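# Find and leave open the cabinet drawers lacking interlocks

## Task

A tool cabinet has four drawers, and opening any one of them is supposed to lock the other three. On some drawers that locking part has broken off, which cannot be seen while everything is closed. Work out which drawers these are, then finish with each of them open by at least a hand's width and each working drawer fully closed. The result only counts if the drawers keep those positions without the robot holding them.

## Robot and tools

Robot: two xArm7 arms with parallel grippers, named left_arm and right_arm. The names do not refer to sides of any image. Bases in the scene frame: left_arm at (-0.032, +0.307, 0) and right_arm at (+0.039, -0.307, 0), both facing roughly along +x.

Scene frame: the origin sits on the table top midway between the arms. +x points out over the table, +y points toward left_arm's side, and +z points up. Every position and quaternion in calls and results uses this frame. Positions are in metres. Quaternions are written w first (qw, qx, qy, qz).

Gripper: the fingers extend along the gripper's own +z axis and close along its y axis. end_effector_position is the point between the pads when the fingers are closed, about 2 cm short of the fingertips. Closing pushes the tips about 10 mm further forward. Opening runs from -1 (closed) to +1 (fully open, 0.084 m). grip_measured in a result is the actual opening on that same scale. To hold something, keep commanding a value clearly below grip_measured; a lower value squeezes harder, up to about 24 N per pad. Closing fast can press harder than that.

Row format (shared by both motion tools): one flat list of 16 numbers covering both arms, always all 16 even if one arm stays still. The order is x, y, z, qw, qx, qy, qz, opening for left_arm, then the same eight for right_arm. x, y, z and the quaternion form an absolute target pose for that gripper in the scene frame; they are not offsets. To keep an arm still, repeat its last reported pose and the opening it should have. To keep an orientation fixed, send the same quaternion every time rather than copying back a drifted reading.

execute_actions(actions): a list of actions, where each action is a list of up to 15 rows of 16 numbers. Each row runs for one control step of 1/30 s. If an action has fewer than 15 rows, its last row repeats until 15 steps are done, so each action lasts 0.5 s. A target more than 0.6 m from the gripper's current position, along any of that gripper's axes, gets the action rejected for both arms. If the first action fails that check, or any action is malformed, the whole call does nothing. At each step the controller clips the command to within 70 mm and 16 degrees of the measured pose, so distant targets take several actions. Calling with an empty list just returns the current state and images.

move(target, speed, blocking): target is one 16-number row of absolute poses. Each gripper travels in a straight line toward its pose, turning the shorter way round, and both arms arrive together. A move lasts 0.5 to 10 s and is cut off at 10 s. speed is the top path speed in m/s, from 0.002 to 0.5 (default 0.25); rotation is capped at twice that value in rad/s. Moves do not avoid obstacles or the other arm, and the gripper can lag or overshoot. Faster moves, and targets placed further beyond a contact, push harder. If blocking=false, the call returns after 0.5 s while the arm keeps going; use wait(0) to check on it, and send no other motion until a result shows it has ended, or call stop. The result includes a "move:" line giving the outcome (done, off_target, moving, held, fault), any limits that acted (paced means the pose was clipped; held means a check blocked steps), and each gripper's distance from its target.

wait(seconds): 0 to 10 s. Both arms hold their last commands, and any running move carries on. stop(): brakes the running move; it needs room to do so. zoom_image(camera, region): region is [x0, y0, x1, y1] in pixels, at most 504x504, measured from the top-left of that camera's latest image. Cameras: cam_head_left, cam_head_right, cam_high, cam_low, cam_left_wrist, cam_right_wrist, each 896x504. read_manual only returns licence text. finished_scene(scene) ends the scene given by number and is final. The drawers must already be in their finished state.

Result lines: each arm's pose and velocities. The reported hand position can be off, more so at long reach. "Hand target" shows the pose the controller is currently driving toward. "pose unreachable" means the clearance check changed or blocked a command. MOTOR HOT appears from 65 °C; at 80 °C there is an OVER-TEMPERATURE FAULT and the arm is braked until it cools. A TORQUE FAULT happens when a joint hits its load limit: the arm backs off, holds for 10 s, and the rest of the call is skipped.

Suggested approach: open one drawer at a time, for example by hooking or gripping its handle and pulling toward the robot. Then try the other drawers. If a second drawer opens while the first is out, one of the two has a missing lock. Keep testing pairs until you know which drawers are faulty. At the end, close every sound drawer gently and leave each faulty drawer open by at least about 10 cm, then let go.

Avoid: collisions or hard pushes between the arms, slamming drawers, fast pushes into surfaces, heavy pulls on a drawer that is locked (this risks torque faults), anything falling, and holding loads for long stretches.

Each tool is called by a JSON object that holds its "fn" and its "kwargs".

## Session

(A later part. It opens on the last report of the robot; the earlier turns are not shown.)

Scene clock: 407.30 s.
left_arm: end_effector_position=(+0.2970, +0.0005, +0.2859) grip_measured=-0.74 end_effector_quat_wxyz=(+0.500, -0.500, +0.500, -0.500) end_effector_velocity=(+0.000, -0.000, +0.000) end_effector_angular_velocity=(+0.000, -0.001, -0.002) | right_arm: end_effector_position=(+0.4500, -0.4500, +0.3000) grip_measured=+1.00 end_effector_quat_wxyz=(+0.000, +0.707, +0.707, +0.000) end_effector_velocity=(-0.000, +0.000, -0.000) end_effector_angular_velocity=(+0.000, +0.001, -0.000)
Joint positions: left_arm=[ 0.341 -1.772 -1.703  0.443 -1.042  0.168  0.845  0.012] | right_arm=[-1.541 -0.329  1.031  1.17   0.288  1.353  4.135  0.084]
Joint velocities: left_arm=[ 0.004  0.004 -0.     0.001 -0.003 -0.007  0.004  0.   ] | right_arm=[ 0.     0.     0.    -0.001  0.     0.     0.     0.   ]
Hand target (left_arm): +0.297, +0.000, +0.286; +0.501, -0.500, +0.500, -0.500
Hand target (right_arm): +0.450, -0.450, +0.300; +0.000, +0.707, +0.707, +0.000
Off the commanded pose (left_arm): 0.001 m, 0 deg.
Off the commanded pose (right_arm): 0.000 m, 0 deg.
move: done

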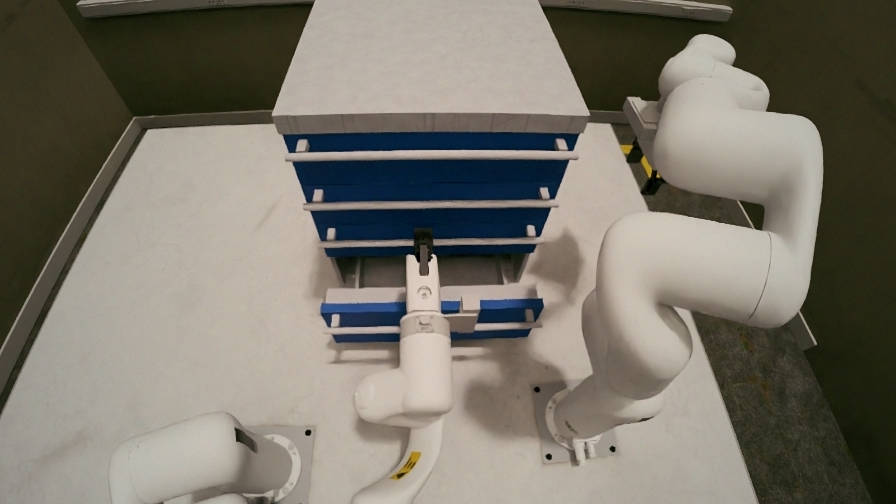

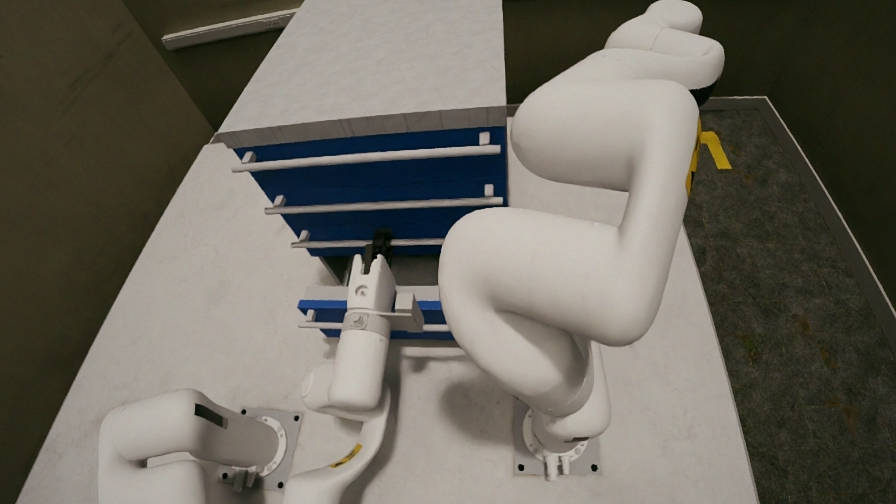

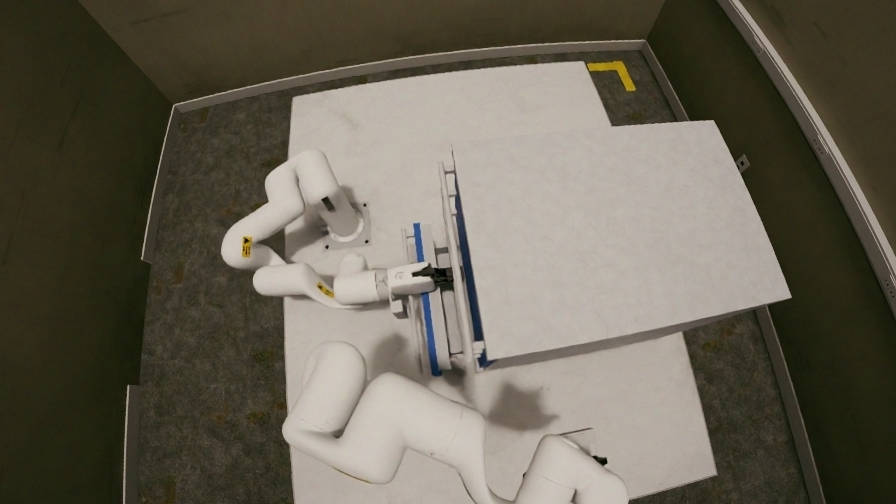

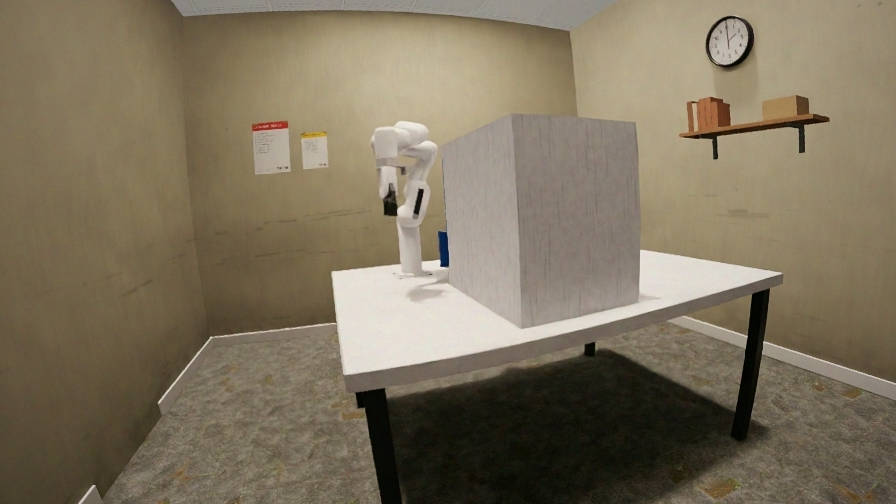

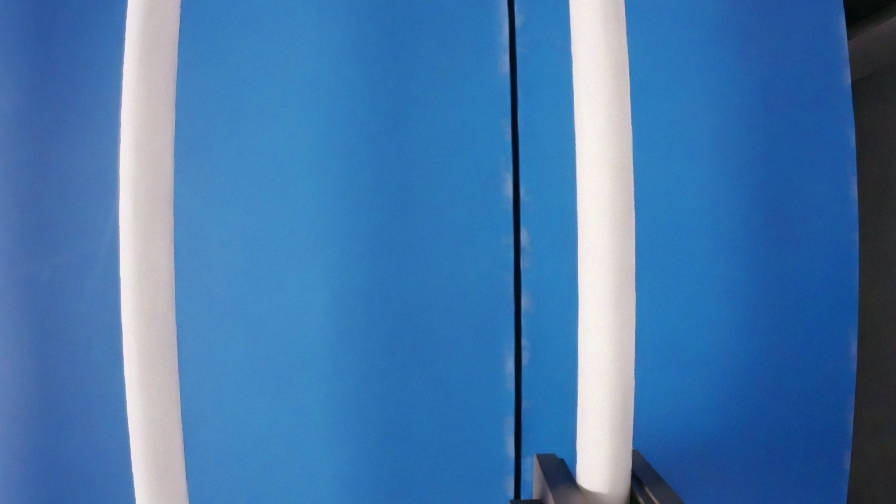

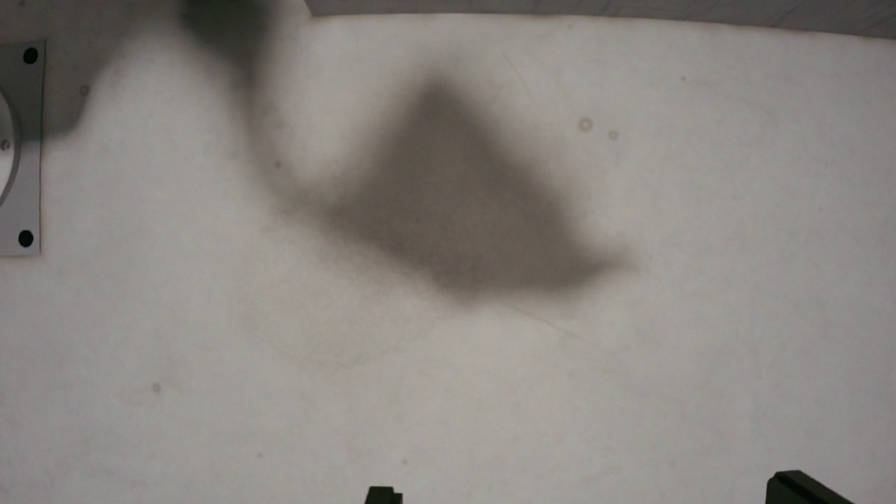

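{"fn": "zoom_image", "kwargs": {"camera": "cam_head_left", "region": [300, 220, 570, 350]}}

{"fn": "execute_actions", "kwargs": {"actions": [[[0.300,0,0.286,-0.5,0.5,-0.5,0.5,-1,0.45,-0.45,0.30,0,0.707,0.707,0,1]]]}}

Region (300, 220, 570, 350) of cam_head_left's 896x504 image, scaled by 1.867, with more detail than that image has; it fills the top 243 rows of this view, and the rest is white.

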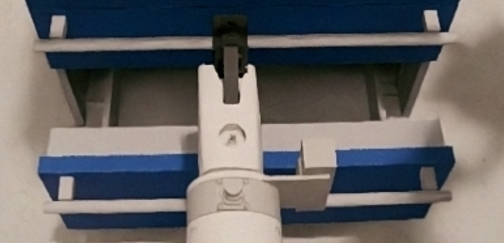

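Scene clock: 412.83 s.
left_arm: end_effector_position=(+0.2999, -0.0001, +0.2860) grip_measured=-0.74 end_effector_quat_wxyz=(+0.500, -0.500, +0.500, -0.500) end_effector_velocity=(+0.000, -0.000, -0.000) end_effector_angular_velocity=(+0.000, -0.000, -0.000) | right_arm: end_effector_position=(+0.4500, -0.4500, +0.3000) grip_measured=+1.00 end_effector_quat_wxyz=(+0.000, +0.707, +0.707, +0.000) end_effector_velocity=(+0.000, -0.000, +0.000) end_effector_angular_velocity=(-0.000, -0.001, +0.000)
Joint positions: left_arm=[ 0.356 -1.762 -1.702  0.45  -1.047  0.153  0.852  0.012] | right_arm=[-1.541 -0.329  1.031  1.17   0.288  1.353  4.135  0.084]
Joint velocities: left_arm=[ 0.  0. -0. -0. -0. -0.  0. -0.] | right_arm=[-0.001 -0.     0.     0.     0.    -0.    -0.001  0.   ]
Hand target (left_arm): +0.300, +0.000, +0.286; +0.500, -0.500, +0.500, -0.500
Hand target (right_arm): +0.450, -0.450, +0.300; -0.000, +0.707, +0.707, +0.000
Off the commanded pose (left_arm): 0.000 m, 0 deg.
Off the commanded pose (right_arm): 0.000 m, 0 deg.

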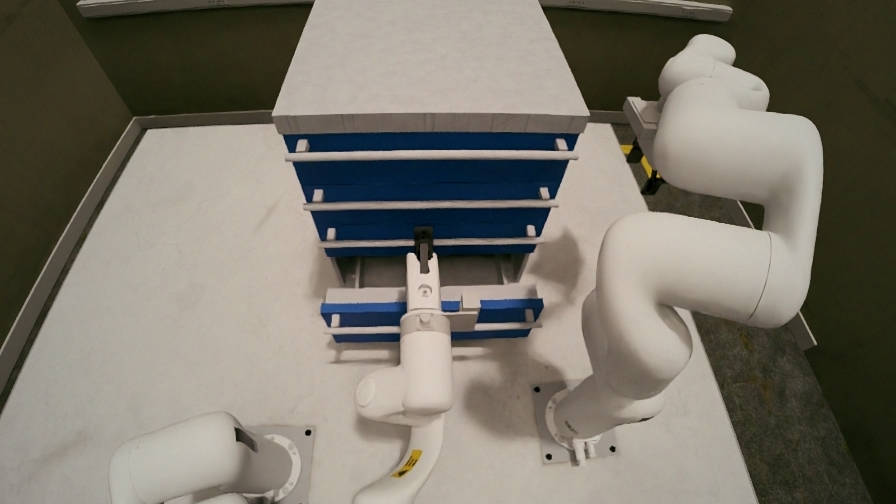

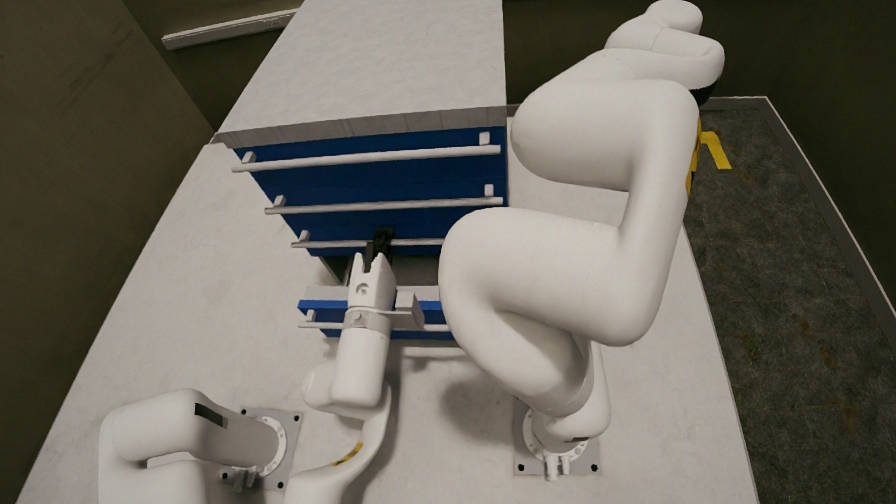

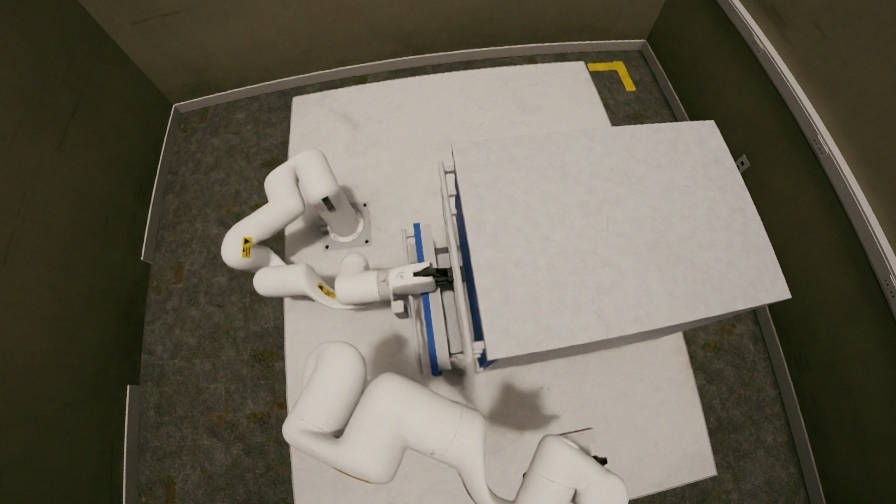

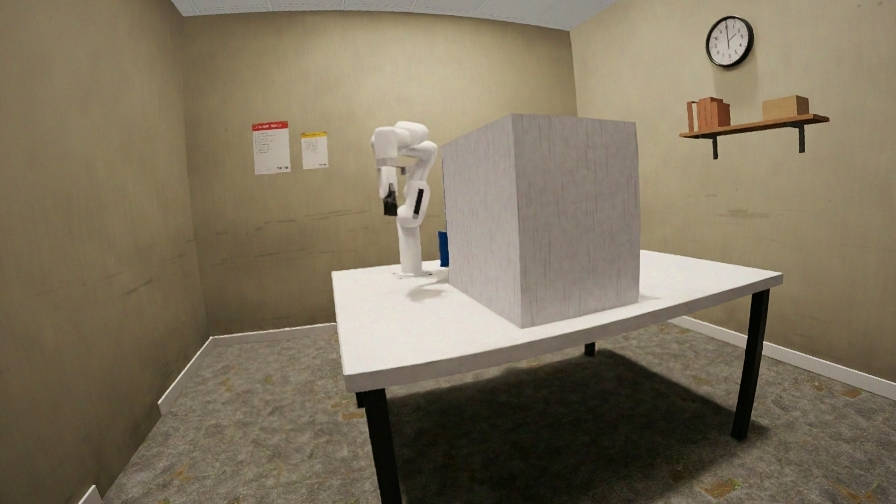

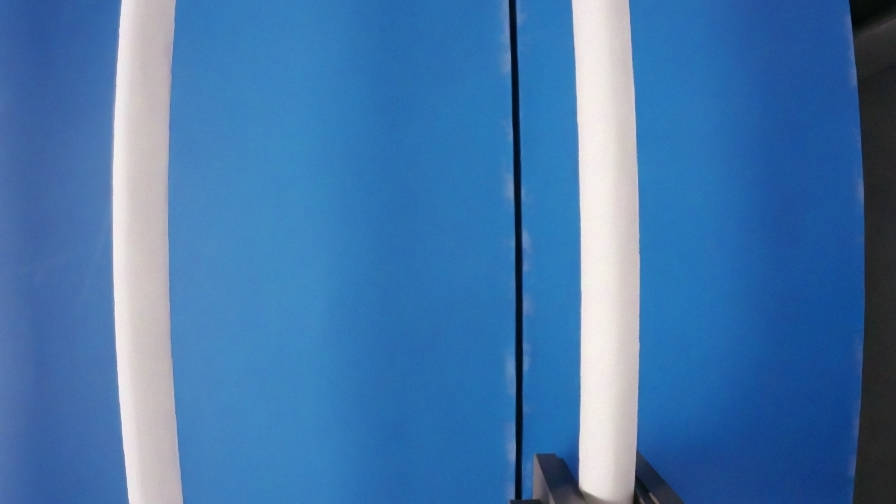

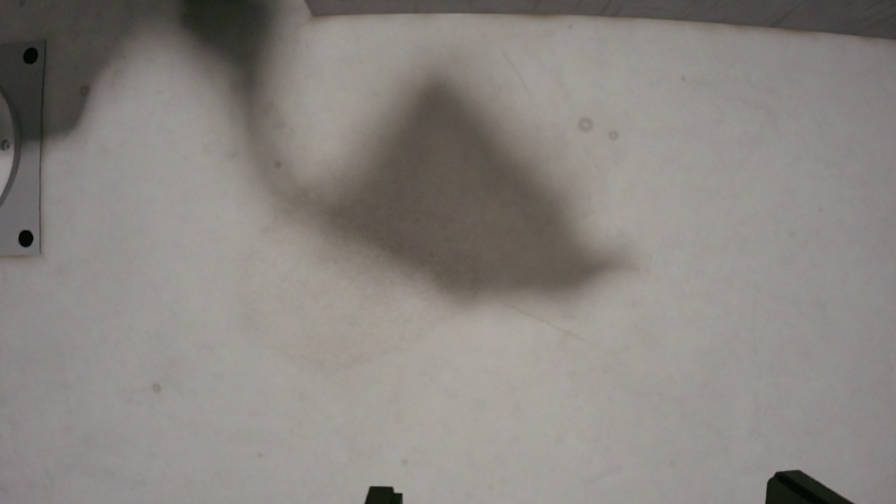

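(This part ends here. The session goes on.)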